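# Close the bag fully and leave it resting on the table

## Task

Seal the bag completely and leave it flat on the tabletop. It must not lean on either arm's base, and no part of it may hang past the table edge. Once the robot lets go, nothing of the bag may settle lower, and anything the robot is touching at the end must not drop by more than about a fingernail's thickness when released. A closure that holds only while the robot grips it does not count.

## Robot and tools

Robot: two six-joint arms, left_arm and right_arm, each ending in a two-finger parallel gripper. Their bases sit in the scene frame at left_arm (-0.043, +0.340, 0) with quat_wxyz (+0.999, 0, 0, -0.046), and right_arm (-0.044, -0.312, 0) with quat_wxyz (+1.000, 0, 0, +0.028). The names are labels only; in images the arms need not appear on those sides.

Scene frame: origin on the table surface midway between the bases, +x out across the table, +y toward left_arm, +z up. All positions are metres and all orientations are quaternions written w first (qw, qx, qy, qz). On a gripper, +z runs along the fingers and the fingers close along its y axis. The reported end_effector_position is the pinch point between the pads, roughly 1 cm short of the fingertips; at long reach the report may be a little off.

Row format, shared by execute_actions and move: one flat list of 16 numbers covering both arms, even if one arm stays put: left x, y, z, qw, qx, qy, qz, opening, then the same eight for right. Position and quaternion are an absolute gripper pose in the scene frame, not an offset. Opening runs from -1 (closed) to +1 (fully open, 0.093 m).

execute_actions(actions): a list of up to 15 actions; each action is a list of up to 15 rows, one row per 1/30 s step. If fewer than 15 rows are given, the last row repeats to fill the action. An empty list only returns the current state and images. A target more than 0.6 m from the gripper's current position along any of its own axes gets the action refused for both arms; a malformed action, or a first action failing that test against the latest state, refuses the whole call. Each step the commanded pose is clipped to within 70 mm and 16 degrees of the measured pose, so distant targets take several actions, and the arm stops at the last clipped pose, not the requested one. To keep an orientation steady, repeat the same quaternion you chose rather than copying the drifted reported one.

move(target, speed, blocking): target is one 16-number row of absolute poses; each gripper travels a straight line toward its pose, both finishing together, lasting 0.5 to 10 s (cut off at 10 s). speed is the path's top speed in m/s, 0.002 to 0.5, default 0.25; rotation is capped at twice that in rad/s. Grippers take the shorter rotation. Paths ignore obstacles and the other arm, may lag, stray or overshoot the speed, especially with a near-straight arm. Faster contact and targets set deeper past the contact push harder. Opening is applied at the start. With blocking=false you get a result after 0.5 s while motion continues; use wait(0) to check, and wait or stop before sending anything else. The result adds a move: line giving the outcome (done, off_target, moving, held, fault), any limits (paced means the sent pose was clipped; held means a check blocked steps, after which the arm may surge) and each gripper's remaining distance. If only one arm is named, the other finished normally.

wait(seconds): 0 to 10; the arms keep their last command and any running move continues. stop(): brakes a running move; needs stopping distance, more when fast; fingers keep moving. zoom_image(camera, region): region [x0, y0, x1, y1] in pixels, at most 504 by 504, on one of cam_head_left, cam_head_right, cam_high, cam_left_wrist, cam_right_wrist (all 896x504). read_manual(section) returns only licence text. finished_scene(scene) ends the scene with that number permanently and reports success; the robot first holds the last command.

Result lines: the state line left_arm: … | right_arm: … gives each gripper's position and quaternion. Hand target lines show where the controller is currently steering. A pose unreachable line means a clearance check altered or blocked that arm's command. HELD in step readings marks steps where that arm was held back. FAULT and OVER-TEMPERATURE FAULT lines mark arm stops. Joint positions end with the gripper gap in metres (floored at zero, meaningful only when nothing is between the pads). grip_measured is the finger motor position on the -1..+1 scale: pads meet near -0.94 and each millimetre of object width adds about 0.0208, with a fixed per-gripper error up to about 0.02. Commanding below the width reading squeezes harder, up to roughly 50 to 62 N per pad (weaker on parts under about 5 mm). Keep sending the same closing number to keep a grip.

Limits: joint ranges (rad) waist -2.618 to 3.054, shoulder 0 to 3.142, elbow 0 to 3.142, wrist pitch -1.571 to 1.571, wrist yaw -1.571 to 1.571, wrist roll -2.094 to 2.094; the elbow never fully straightens. Friction may leave the gripper up to about 31 mm from the command, and smaller corrections may not move it. If the IK cannot satisfy both, position wins over orientation. An arm meant to stay still should get its full last reported pose and desired opening in every call.

Cautions: do not let the arms collide or push each other; avoid drops, slams and very hard pushes; keep everything on the table. Brief external tugs on held parts or pushes on loose items may happen. Holding loads heats motors: MOTOR HOT warns from 75 °C, 90 °C pauses that arm for 10 s, 100 °C makes it go limp and fall. Before finishing, release the bag and move clear so it rests on its own, sealed, flat, away from the bases and edge.

Each tool is called after "Request:" in YAML: its name, and indented under it one key for each argument.

## Session

Request:
execute_actions:
  actions: []

Scene clock: 0.00 s.
left_arm: end_effector_position=(+0.1848, +0.5006, +0.1912) grip_measured=+0.988 end_effector_quat_wxyz=(+0.178, -0.545, +0.790, +0.216) | right_arm: end_effector_position=(+0.2029, +0.0568, +0.2319) grip_measured=+1.000 end_effector_quat_wxyz=(+0.026, -0.326, +0.793, +0.514)
Joint positions: left_arm=[ 0.404  1.356  1.25  -1.223 -0.518 -0.832  0.093] | right_arm=[ 0.601  1.821  1.603 -0.825 -0.994  0.168  0.093]
Joint velocities: left_arm=[ 0.002  0.002 -0.007 -0.007  0.051  0.022  0.001] | right_arm=[ 0.002 -0.007 -0.002  0.022 -0.022 -0.007  0.   ]
Motor temperatures (°C, as the motors report them): left_arm=[30 28 31 28 27 30] | right_arm=[28 29 27 29 30 30]
Hand target (left_arm): +0.185, +0.501, +0.191; +0.178, -0.545, +0.790, +0.216
Hand target (right_arm): +0.203, +0.057, +0.232; +0.026, -0.326, +0.793, +0.514

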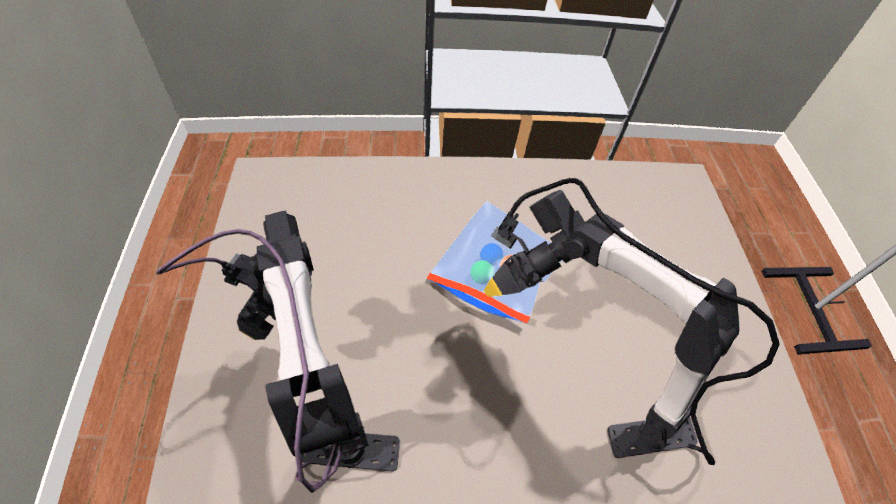

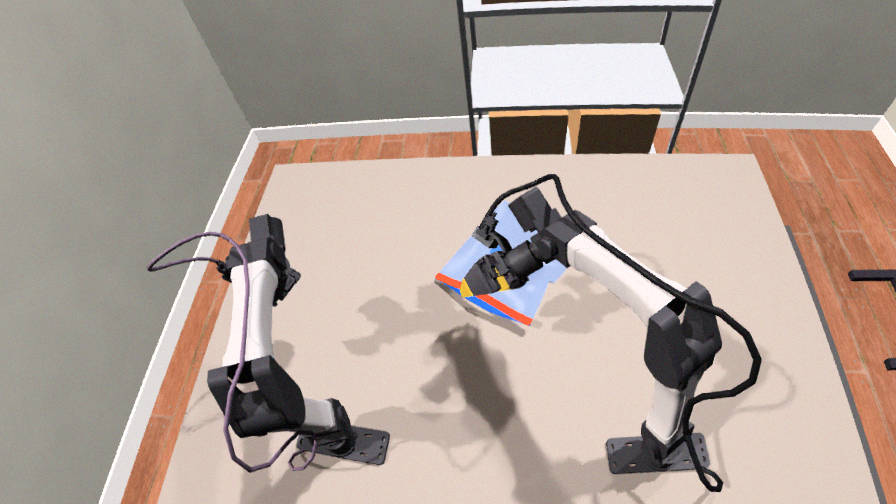

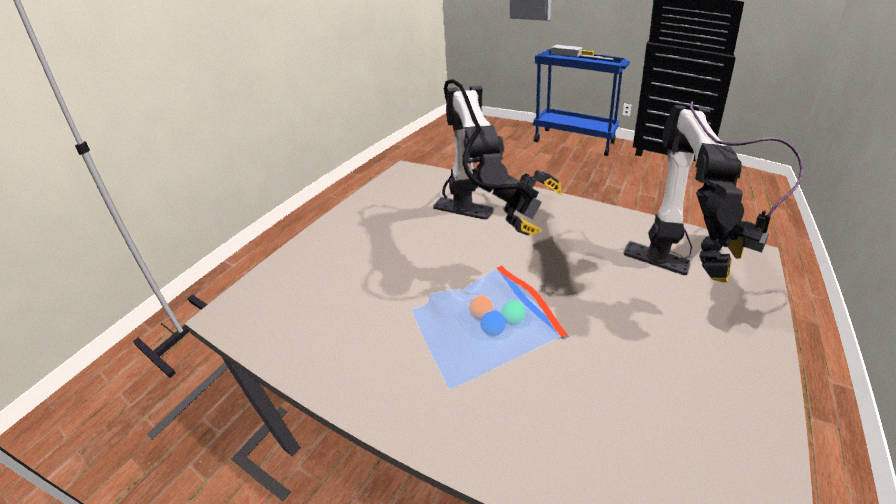

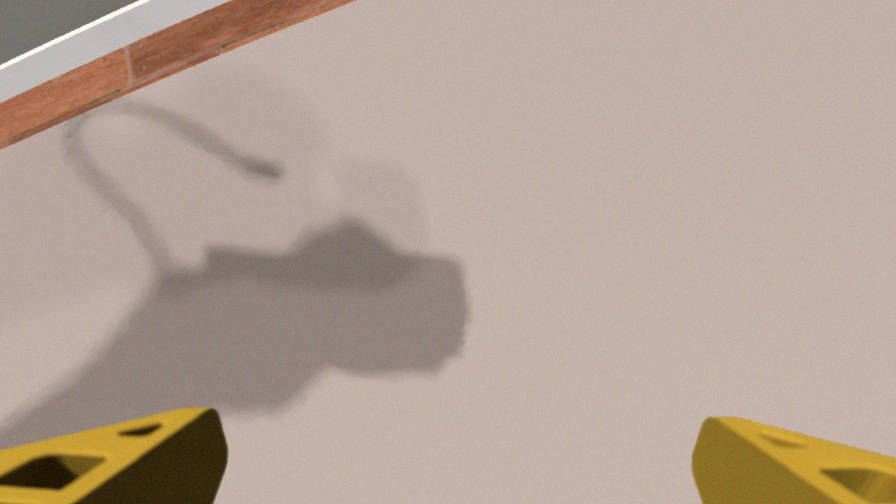

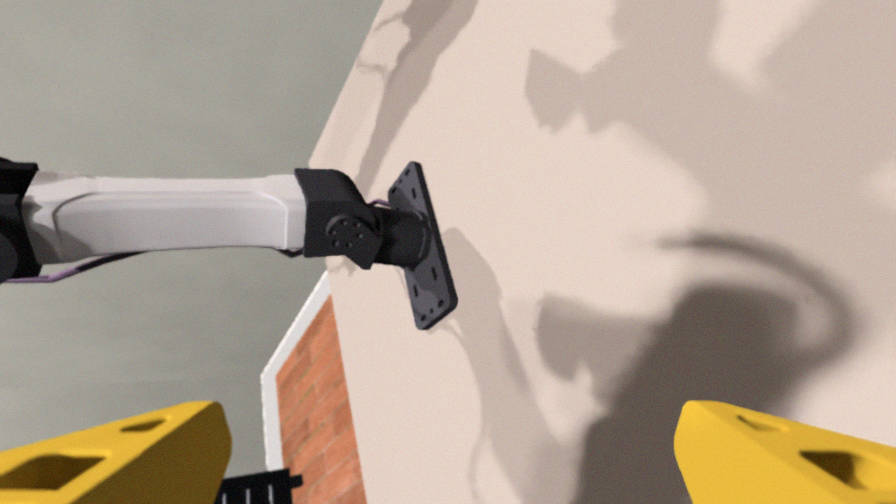

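Request:
zoom_image:
  camera: "cam_high"
  region: [380, 240, 600, 400]

Request:
zoom_image:
  camera: "cam_head_left"
  region: [400, 180, 600, 340]

Region (380, 240, 600, 400) of cam_high's 896x504 image, scaled by 2.291, with more detail than that image has; it fills the top 367 rows of this view, and the rest is white.

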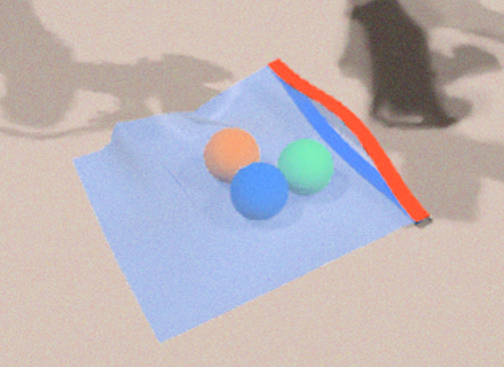

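Region (400, 180, 600, 340) of cam_head_left's 896x504 image, scaled by 2.520, with more detail than that image has; it fills the top 403 rows of this view, and the rest is white.

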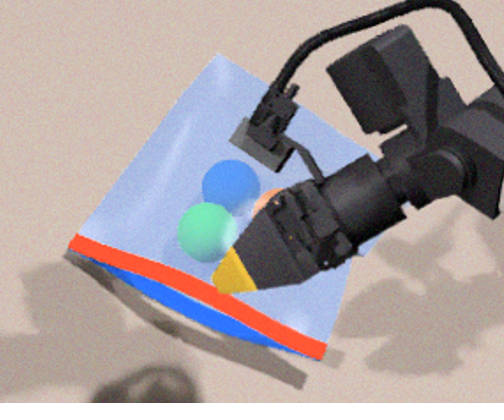

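Request:
move:
  target: [0.1848, 0.5006, 0.1912, 0.178, -0.545, 0.790, 0.216, 1, 0.30, -0.02, 0.33, 0, 0, 1, 0, 1]
  speed: 0.3

Scene clock: 5.97 s.
left_arm: end_effector_position=(+0.1848, +0.5006, +0.1912) grip_measured=+0.988 end_effector_quat_wxyz=(+0.178, -0.545, +0.790, +0.216) | right_arm: end_effector_position=(+0.3011, -0.0204, +0.3311) grip_measured=+1.000 end_effector_quat_wxyz=(+0.216, -0.000, +0.955, +0.202)
Joint positions: left_arm=[ 0.404  1.356  1.25  -1.223 -0.518 -0.832  0.093] | right_arm=[ 0.632  2.053  2.628 -1.546 -0.037  0.699  0.093]
Joint velocities: left_arm=[-0.002 -0.007 -0.002 -0.022 -0.037  0.022  0.   ] | right_arm=[ 0.002  0.002 -0.017 -0.11   0.007 -0.037  0.   ]
Motor temperatures (°C, as the motors report them): left_arm=[30 29 32 29 27 30] | right_arm=[28 31 28 29 30 30]
Hand target (left_arm): +0.185, +0.501, +0.191; +0.178, -0.545, +0.790, +0.216
Hand target (right_arm): +0.302, -0.018, +0.330; +0.218, +0.001, +0.956, +0.198
Off the commanded pose (left_arm): 0.000 m, 0 deg.
Off the commanded pose (right_arm): 0.002 m, 34 deg; orientation clipped at the last step of the last action.
joint sent to its limit (right arm) — the command would take joint 4 (wrist pitch) past its lower limit, so that joint was sent only as far as its limit.
move: off_target (right_arm); limits=paced

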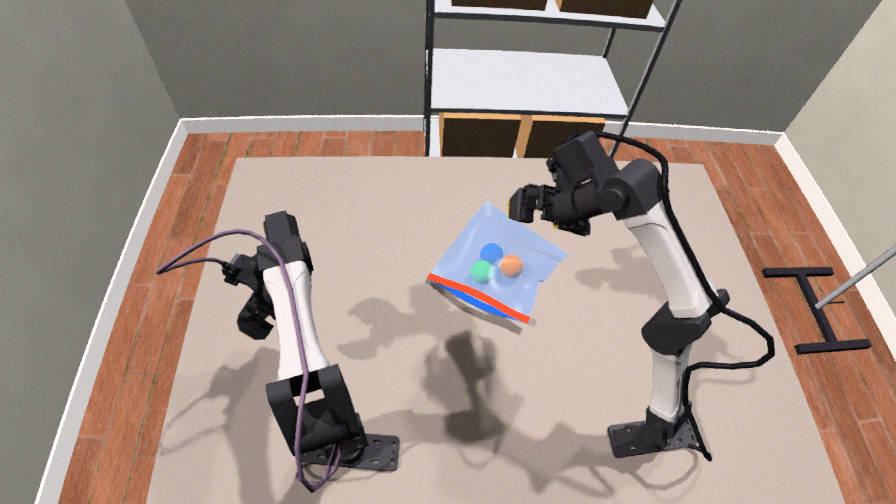

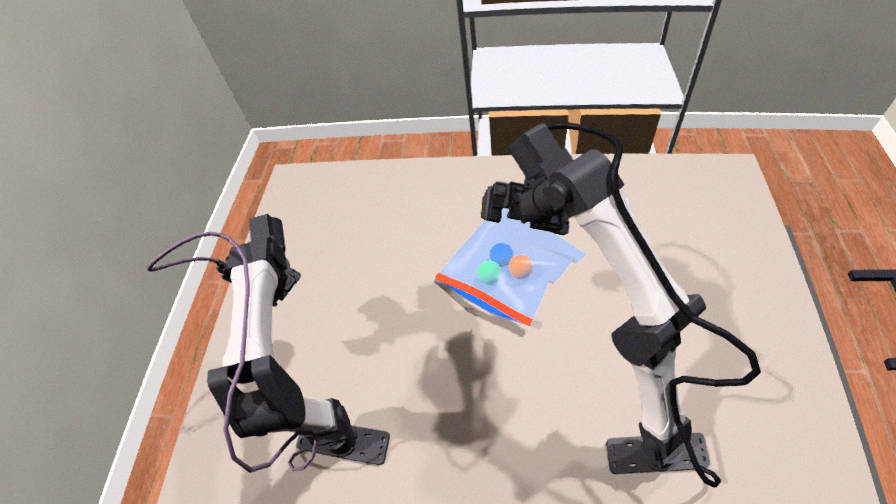

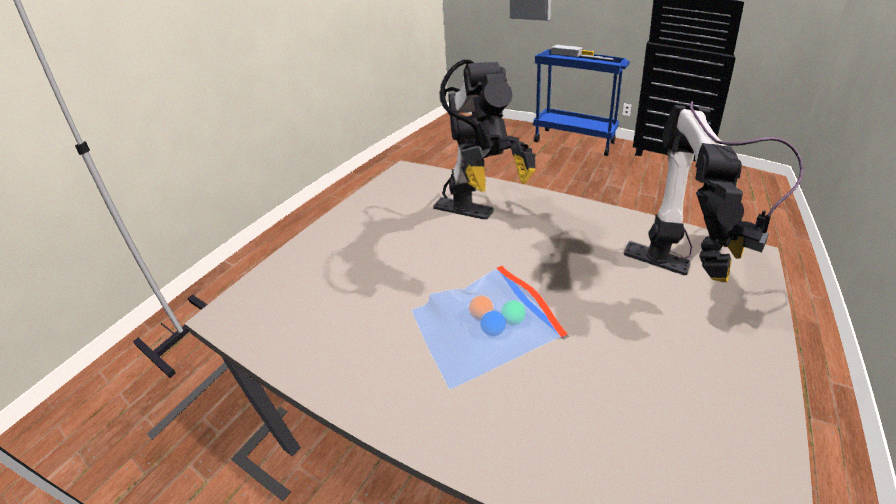

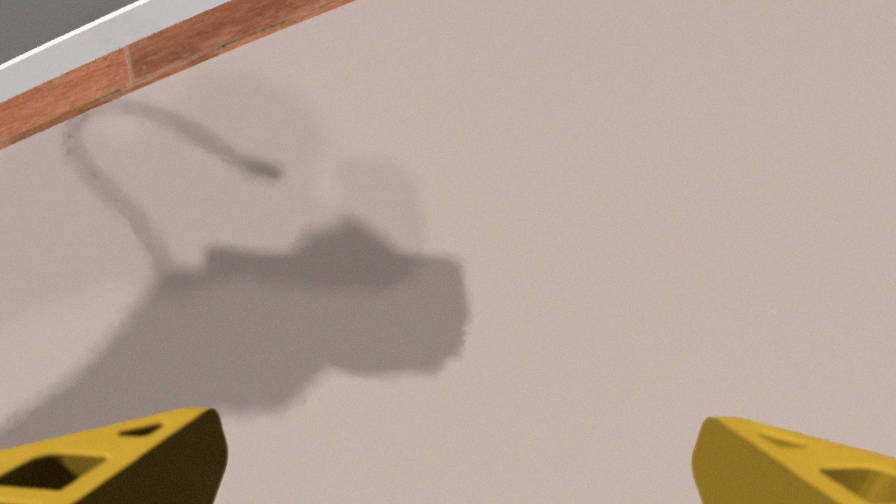

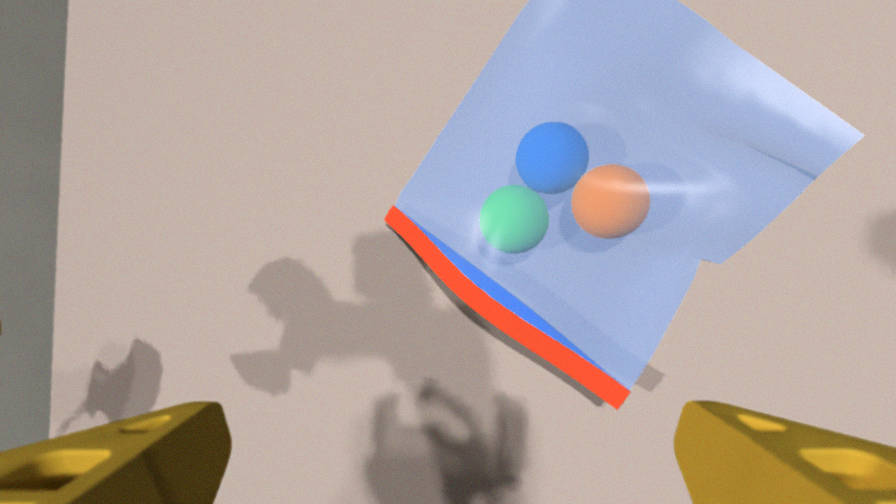

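Request:
move:
  target: [0.346, 0.144, 0.11, 0.2084, 0.2642, 0.9399, -0.0586, -1, 0.252, -0.010, 0.11, 0.2084, 0.2642, 0.9399, -0.0586, -1]
  speed: 0.3

Scene clock: 22.97 s.
left_arm: end_effector_position=(+0.3431, +0.1549, +0.1063) grip_measured=-1.000 end_effector_quat_wxyz=(+0.210, +0.257, +0.942, -0.042) | right_arm: end_effector_position=(+0.2569, -0.0059, +0.1204) grip_measured=-0.976 end_effector_quat_wxyz=(+0.208, +0.271, +0.939, -0.035)
Joint positions: left_arm=[-0.35   1.796  1.379 -0.724  0.009  0.088  0.   ] | right_arm=[ 0.898  2.106  1.894 -1.283  0.419  1.5    0.   ]
Joint velocities: left_arm=[-0.007  0.012  0.017 -0.022  0.022  0.066  0.   ] | right_arm=[-0.022 -0.007  0.012 -0.007 -0.022  0.037  0.   ]
Motor temperatures (°C, as the motors report them): left_arm=[30 30 34 30 27 30] | right_arm=[28 36 31 31 30 30]
Hand target (left_arm): +0.347, +0.148, +0.107; +0.212, +0.266, +0.939, -0.048
Hand target (right_arm): +0.252, -0.011, +0.108; +0.205, +0.266, +0.940, -0.059
Off the commanded pose (left_arm): 0.012 m, 2 deg.
Off the commanded pose (right_arm): 0.012 m, 3 deg.
move: off_target (left_arm, right_arm)

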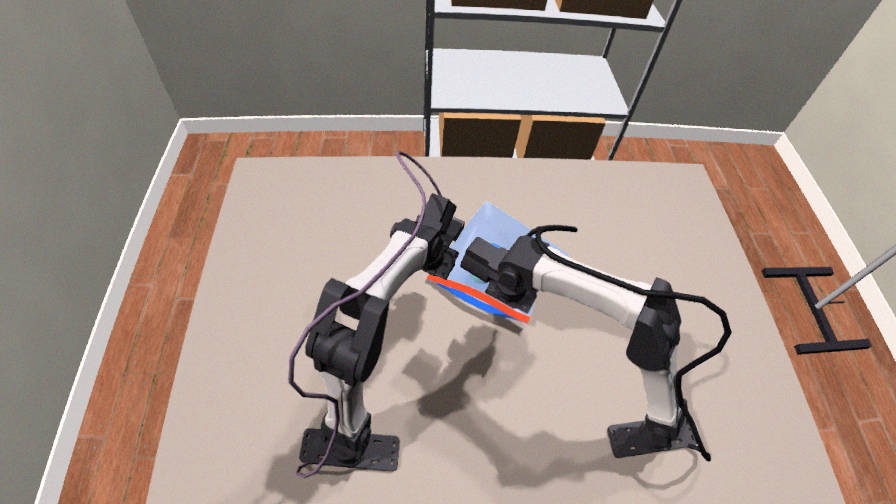

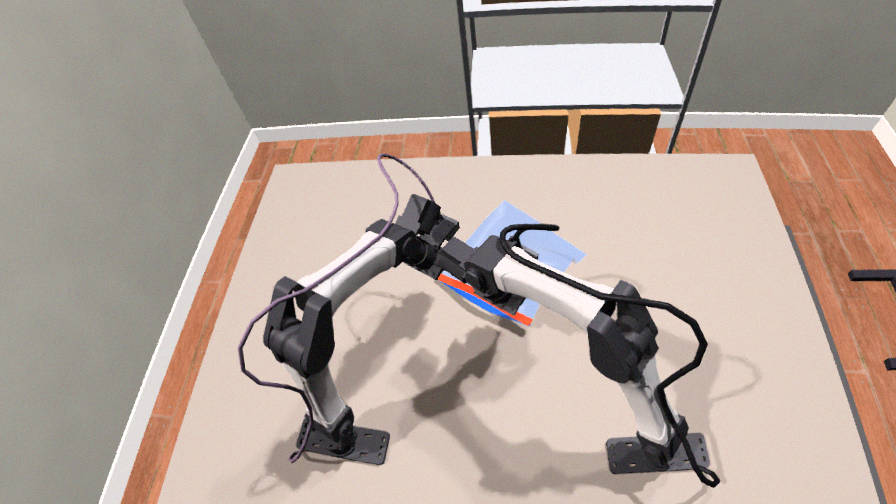

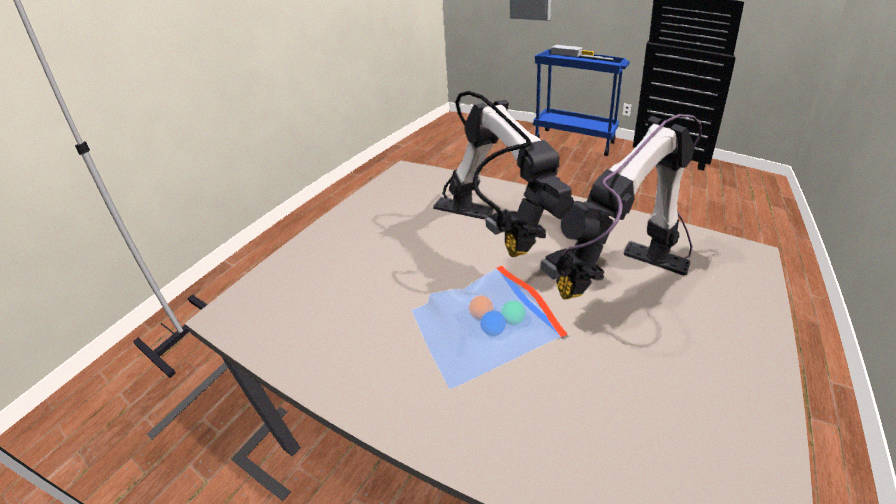

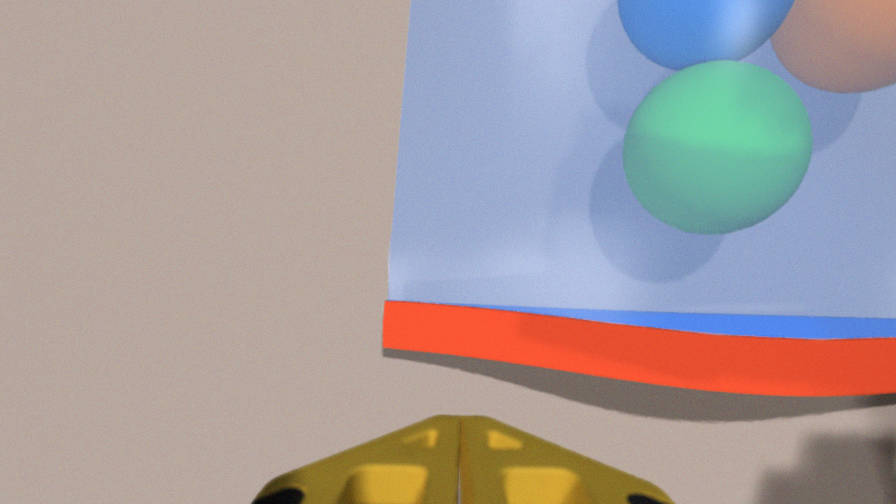

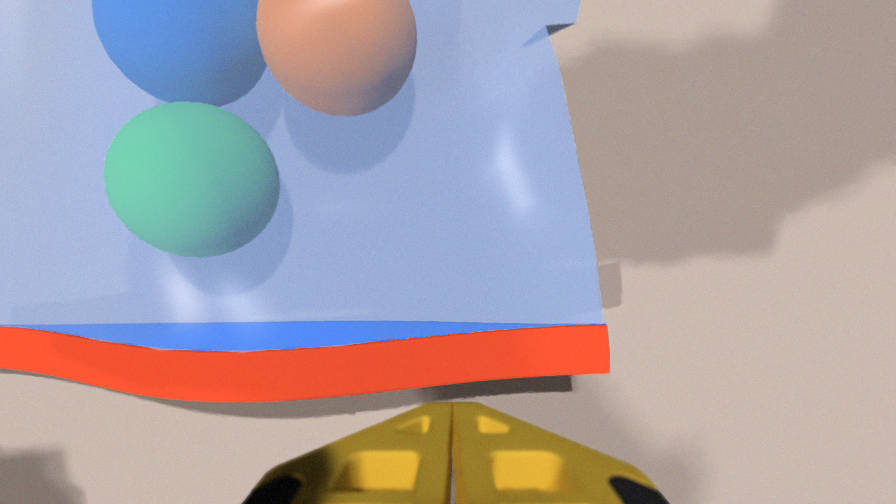

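Request:
zoom_image:
  camera: "cam_high"
  region: [440, 120, 680, 350]

Request:
zoom_image:
  camera: "cam_head_left"
  region: [370, 180, 600, 340]

Region (440, 120, 680, 350) of cam_high's 896x504 image, scaled by 2.100, with more detail than that image has; it fills the top 483 rows of this view, and the rest is white.

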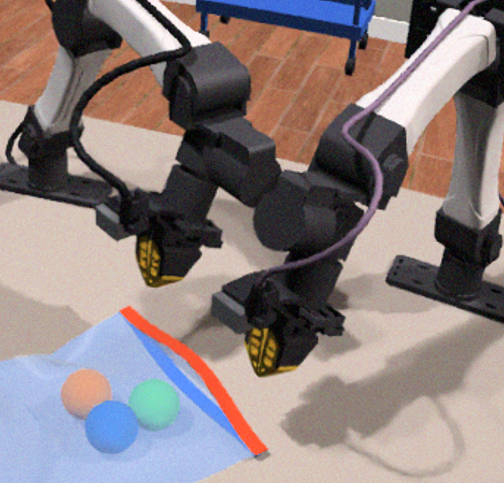

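Region (370, 180, 600, 340) of cam_head_left's 896x504 image, scaled by 2.191, with more detail than that image has; it fills the top 351 rows of this view, and the rest is white.

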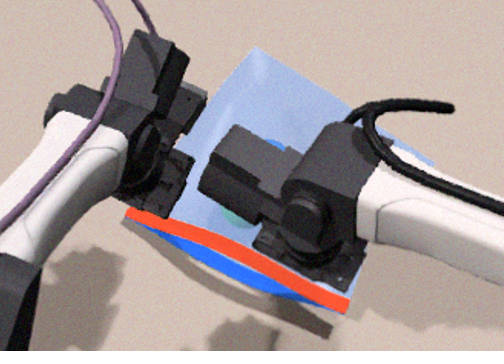

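Request:
move:
  target: [0.3413, 0.127, 0.05, 0.2084, 0.2642, 0.9399, -0.0586, -1, 0.2500, -0.021, 0.047, 0.2084, 0.2642, 0.9399, -0.0586, -1]
  speed: 0.15

Scene clock: 28.17 s.
left_arm: end_effector_position=(+0.3481, +0.1289, +0.0627) grip_measured=-1.000 end_effector_quat_wxyz=(+0.223, +0.263, +0.937, -0.054) | right_arm: end_effector_position=(+0.2509, -0.0159, +0.0559) grip_measured=-0.976 end_effector_quat_wxyz=(+0.207, +0.269, +0.940, -0.047)
Joint positions: left_arm=[-0.397  1.876  1.289 -0.522  0.011  0.055  0.   ] | right_arm=[ 0.898  2.106  1.636 -1.047  0.425  1.5    0.   ]
Joint velocities: left_arm=[-0.002  0.002  0.012  0.037 -0.037  0.051  0.   ] | right_arm=[ 0.002 -0.007 -0.002  0.081  0.007 -0.022  0.   ]
Motor temperatures (°C, as the motors report them): left_arm=[30 31 35 30 27 30] | right_arm=[28 38 31 31 30 30]
Hand target (left_arm): +0.341, +0.128, +0.050; +0.209, +0.264, +0.940, -0.058
Hand target (right_arm): +0.250, -0.021, +0.047; +0.208, +0.264, +0.940, -0.059
Off the commanded pose (left_arm): 0.015 m, 2 deg.
Off the commanded pose (right_arm): 0.010 m, 1 deg.
move: off_target (left_arm)

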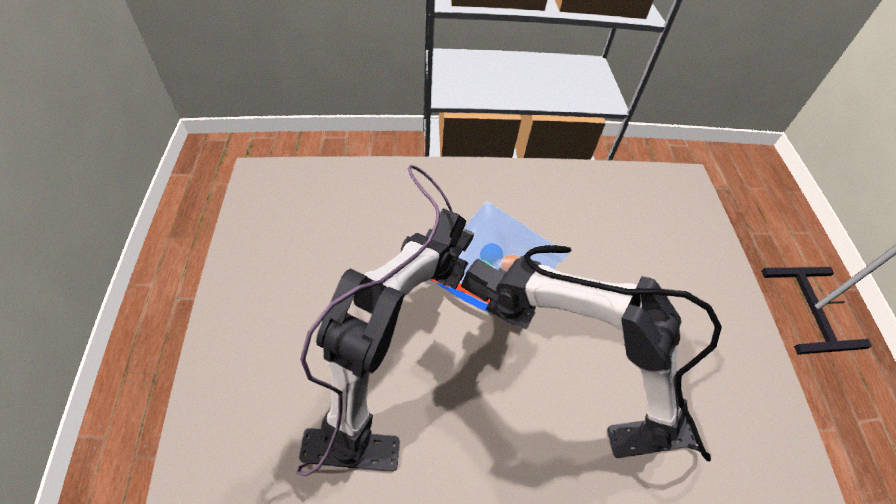

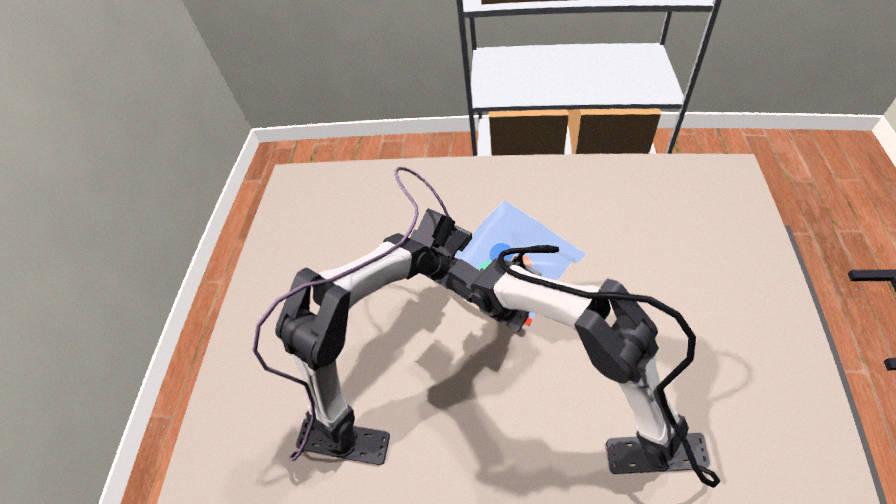

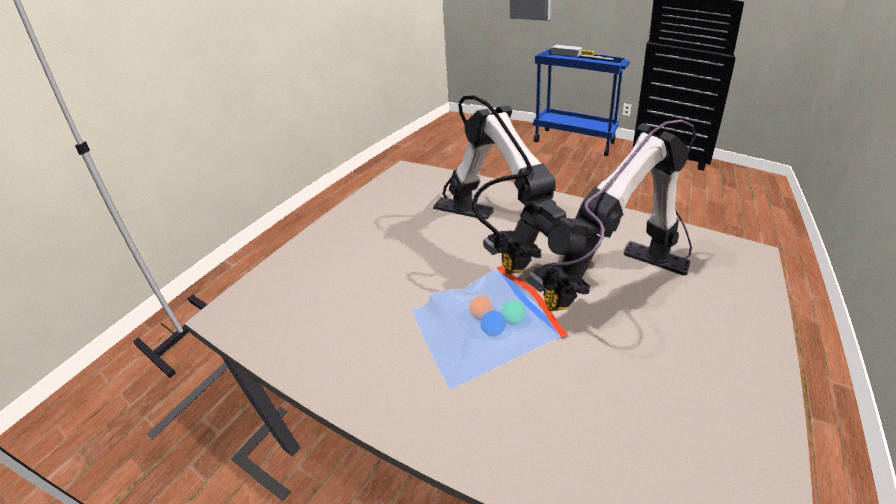

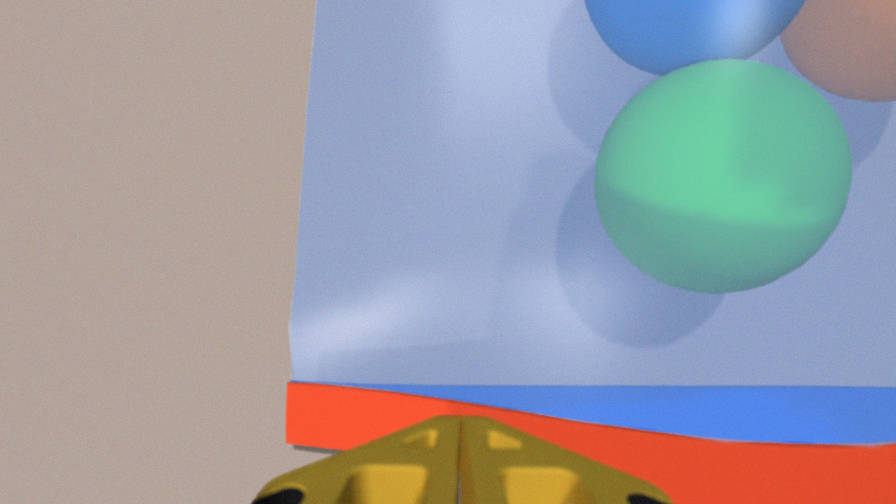

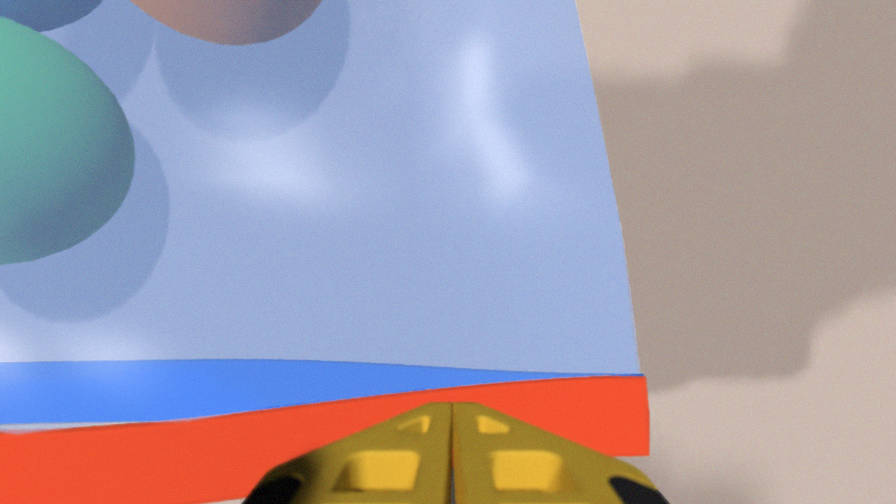

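Request:
move:
  target: [0.3395, 0.128, 0.0, 0.2084, 0.2642, 0.9399, -0.0586, -1, 0.2495, -0.021, 0.0, 0.2084, 0.2642, 0.9399, -0.0586, -1]
  speed: 0.05

Scene clock: 31.67 s.
left_arm: end_effector_position=(+0.3497, +0.1280, +0.0180) grip_measured=-1.000 end_effector_quat_wxyz=(+0.229, +0.262, +0.936, -0.056) | right_arm: end_effector_position=(+0.2538, -0.0143, +0.0192) grip_measured=-0.976 end_effector_quat_wxyz=(+0.214, +0.270, +0.938, -0.040)
Joint positions: left_arm=[-0.397  1.946  1.185 -0.334  0.011  0.054  0.   ] | right_arm=[ 0.898  2.146  1.543 -0.898  0.435  1.5    0.   ]
Joint velocities: left_arm=[ 0.012  0.007 -0.002  0.007  0.066  0.007  0.   ] | right_arm=[-0.002 -0.017 -0.007 -0.051 -0.022 -0.066  0.   ]
Motor temperatures (°C, as the motors report them): left_arm=[30 32 35 30 27 30] | right_arm=[28 39 31 31 30 30]
Hand target (left_arm): +0.338, +0.129, +0.001; +0.208, +0.264, +0.940, -0.058
Hand target (right_arm): +0.249, -0.021, +0.001; +0.208, +0.264, +0.940, -0.059
Off the commanded pose (left_arm): 0.021 m, 2 deg.
Off the commanded pose (right_arm): 0.021 m, 2 deg.
move: off_target (left_arm, right_arm)

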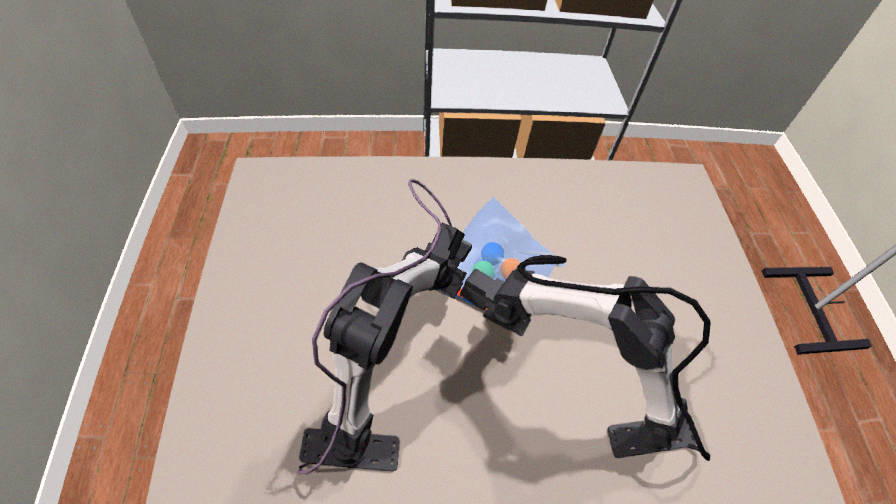

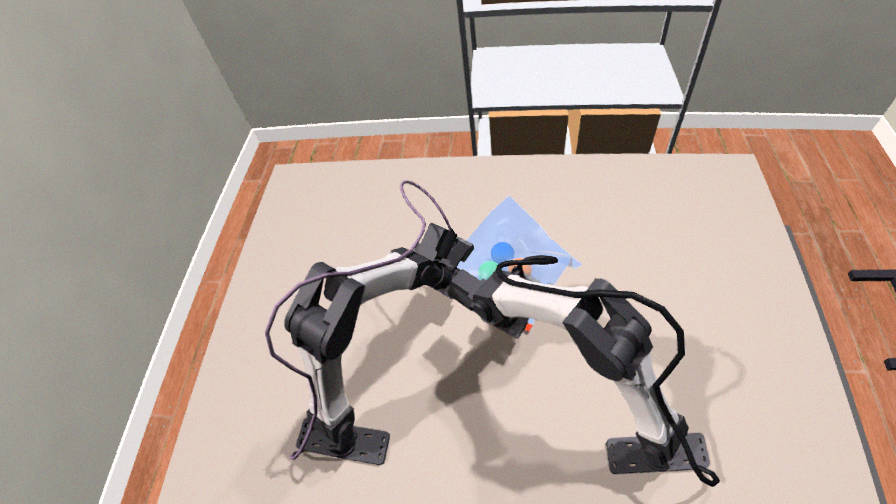

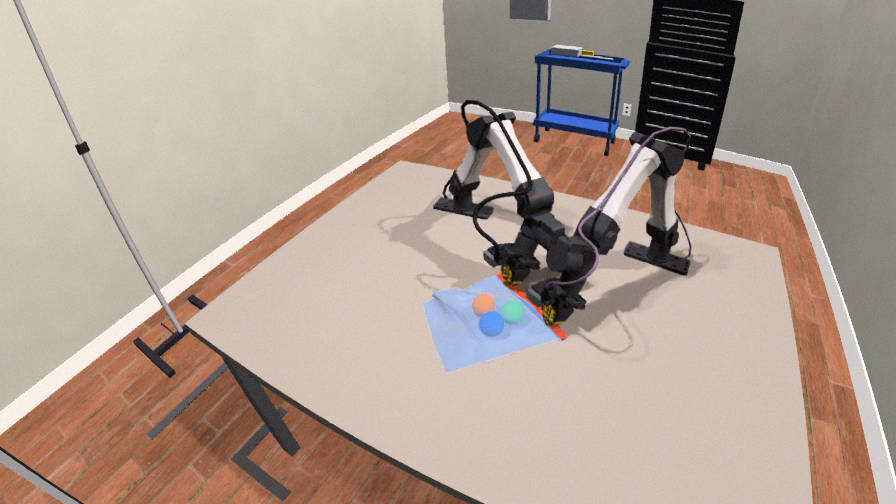

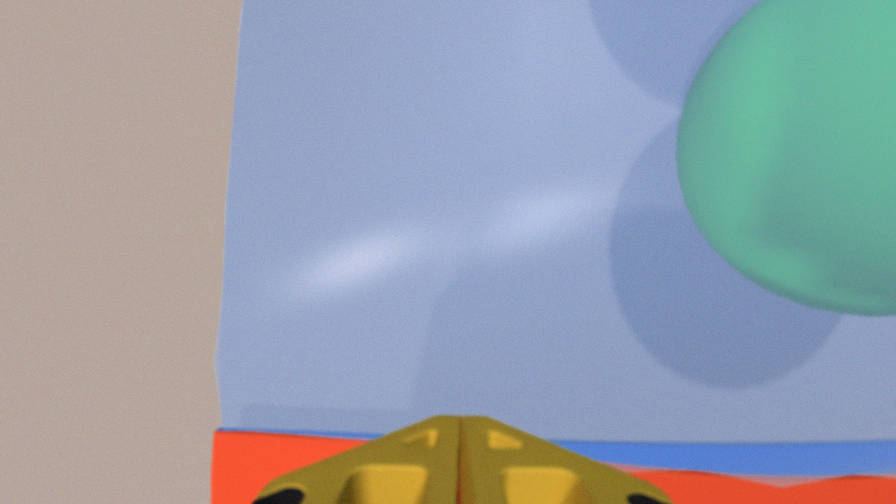

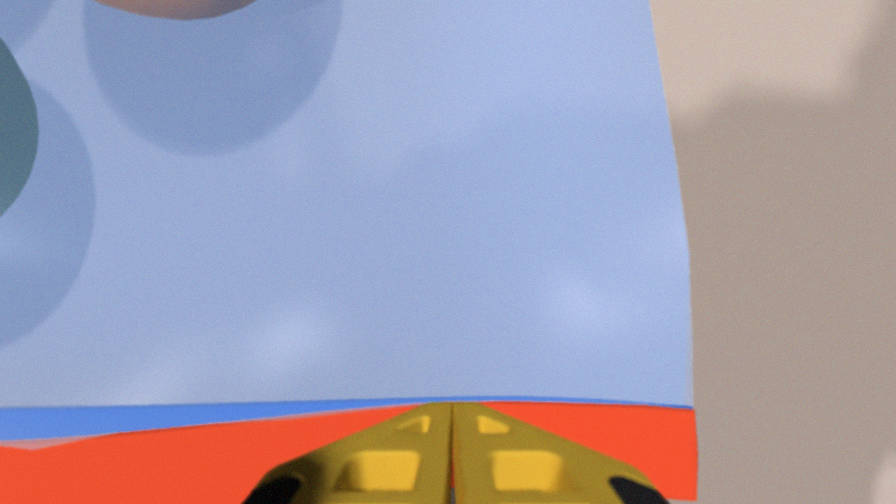

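Request:
move:
  target: [0.330, 0.133, -0.012, 0.2084, 0.2642, 0.9399, -0.0586, -1, 0.247, -0.023, -0.012, 0.2084, 0.2642, 0.9399, -0.0586, -1]
  speed: 0.03

Scene clock: 34.70 s.
left_arm: end_effector_position=(+0.3512, +0.1272, +0.0115) grip_measured=-1.000 end_effector_quat_wxyz=(+0.247, +0.261, +0.931, -0.060) | right_arm: end_effector_position=(+0.2589, -0.0141, +0.0171) grip_measured=-0.976 end_effector_quat_wxyz=(+0.230, +0.272, +0.934, -0.035)
Joint positions: left_arm=[-0.397  1.946  1.134 -0.244  0.011  0.054  0.   ] | right_arm=[ 0.898  2.146  1.524 -0.856  0.461  1.5    0.   ]
Joint velocities: left_arm=[-0.012  0.007 -0.002 -0.007  0.007  0.051  0.   ] | right_arm=[ 0.002 -0.027 -0.002 -0.007  0.022  0.037  0.   ]
Motor temperatures (°C, as the motors report them): left_arm=[30 32 35 31 27 30] | right_arm=[28 40 31 30 30 30]
Hand target (left_arm): +0.330, +0.134, -0.011; +0.208, +0.264, +0.940, -0.058
Hand target (right_arm): +0.247, -0.024, -0.010; +0.208, +0.265, +0.940, -0.059
Off the commanded pose (left_arm): 0.032 m, 5 deg.
Off the commanded pose (right_arm): 0.033 m, 4 deg.
move: off_target (left_arm, right_arm)

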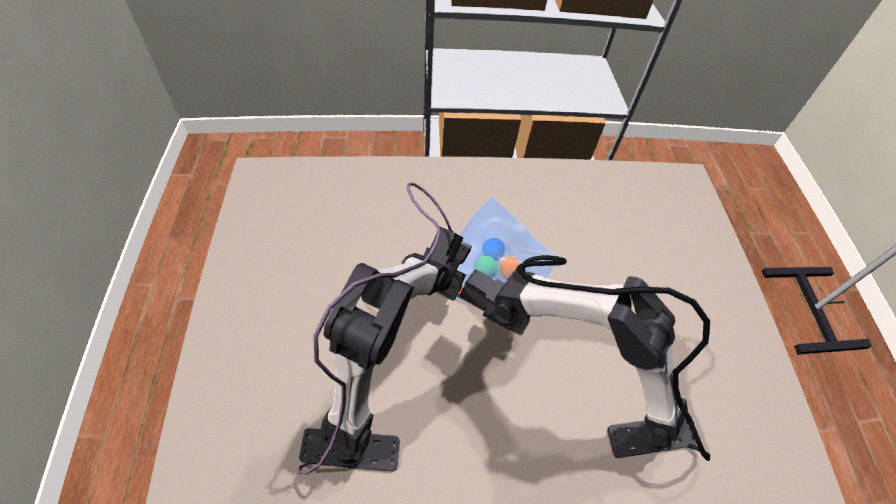

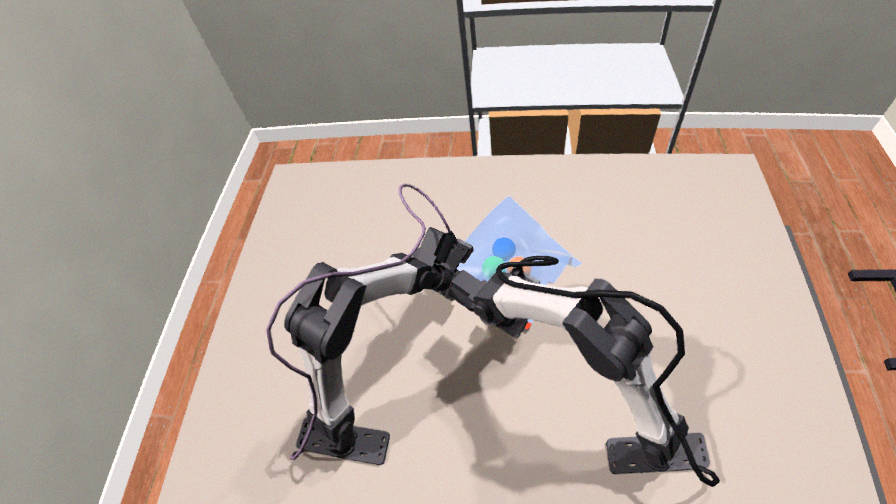

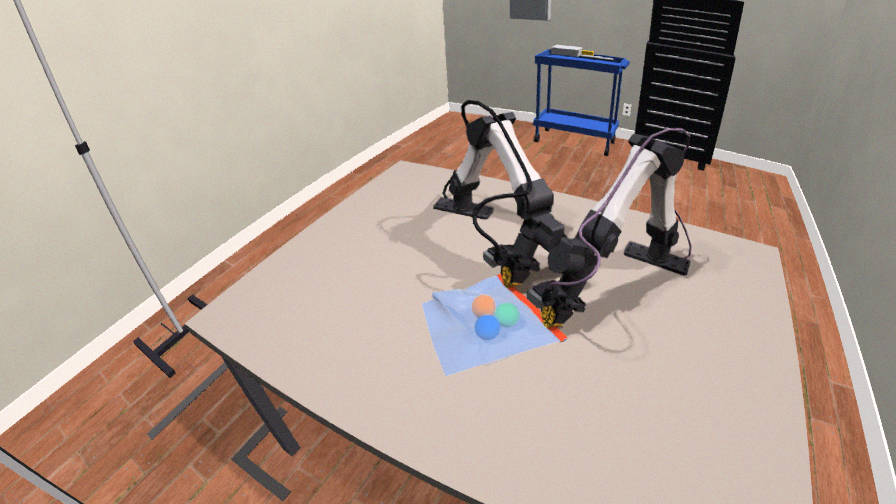

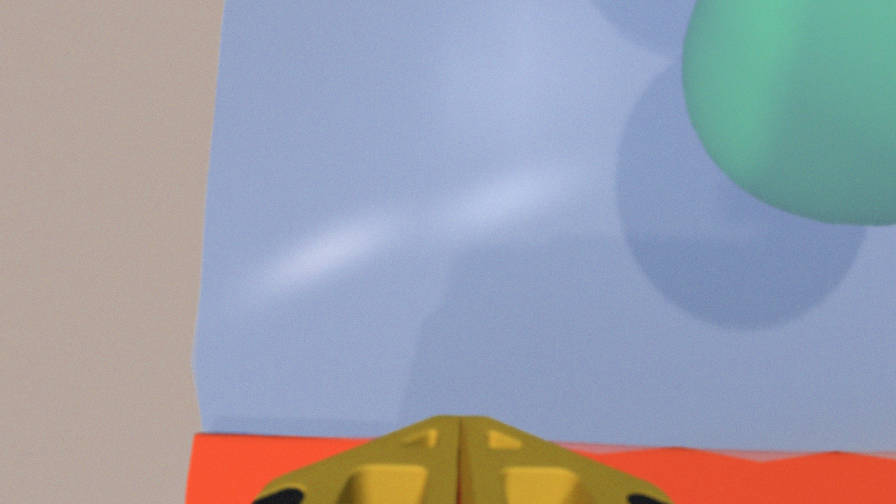

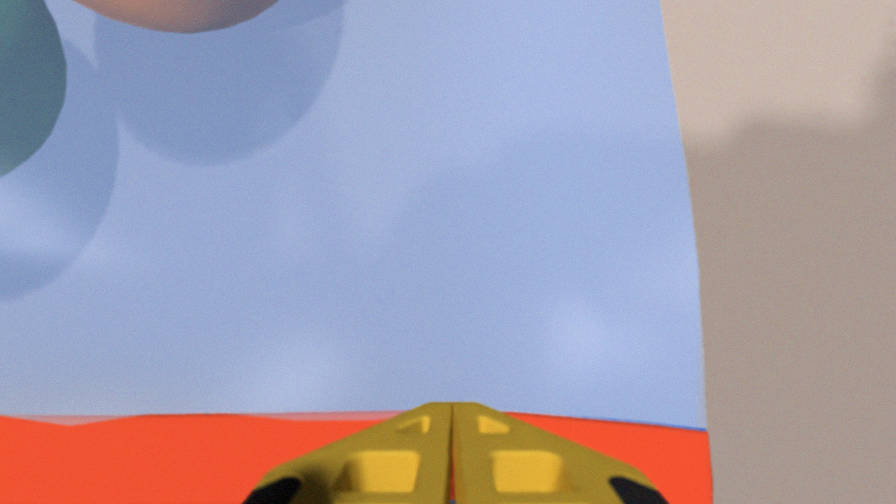

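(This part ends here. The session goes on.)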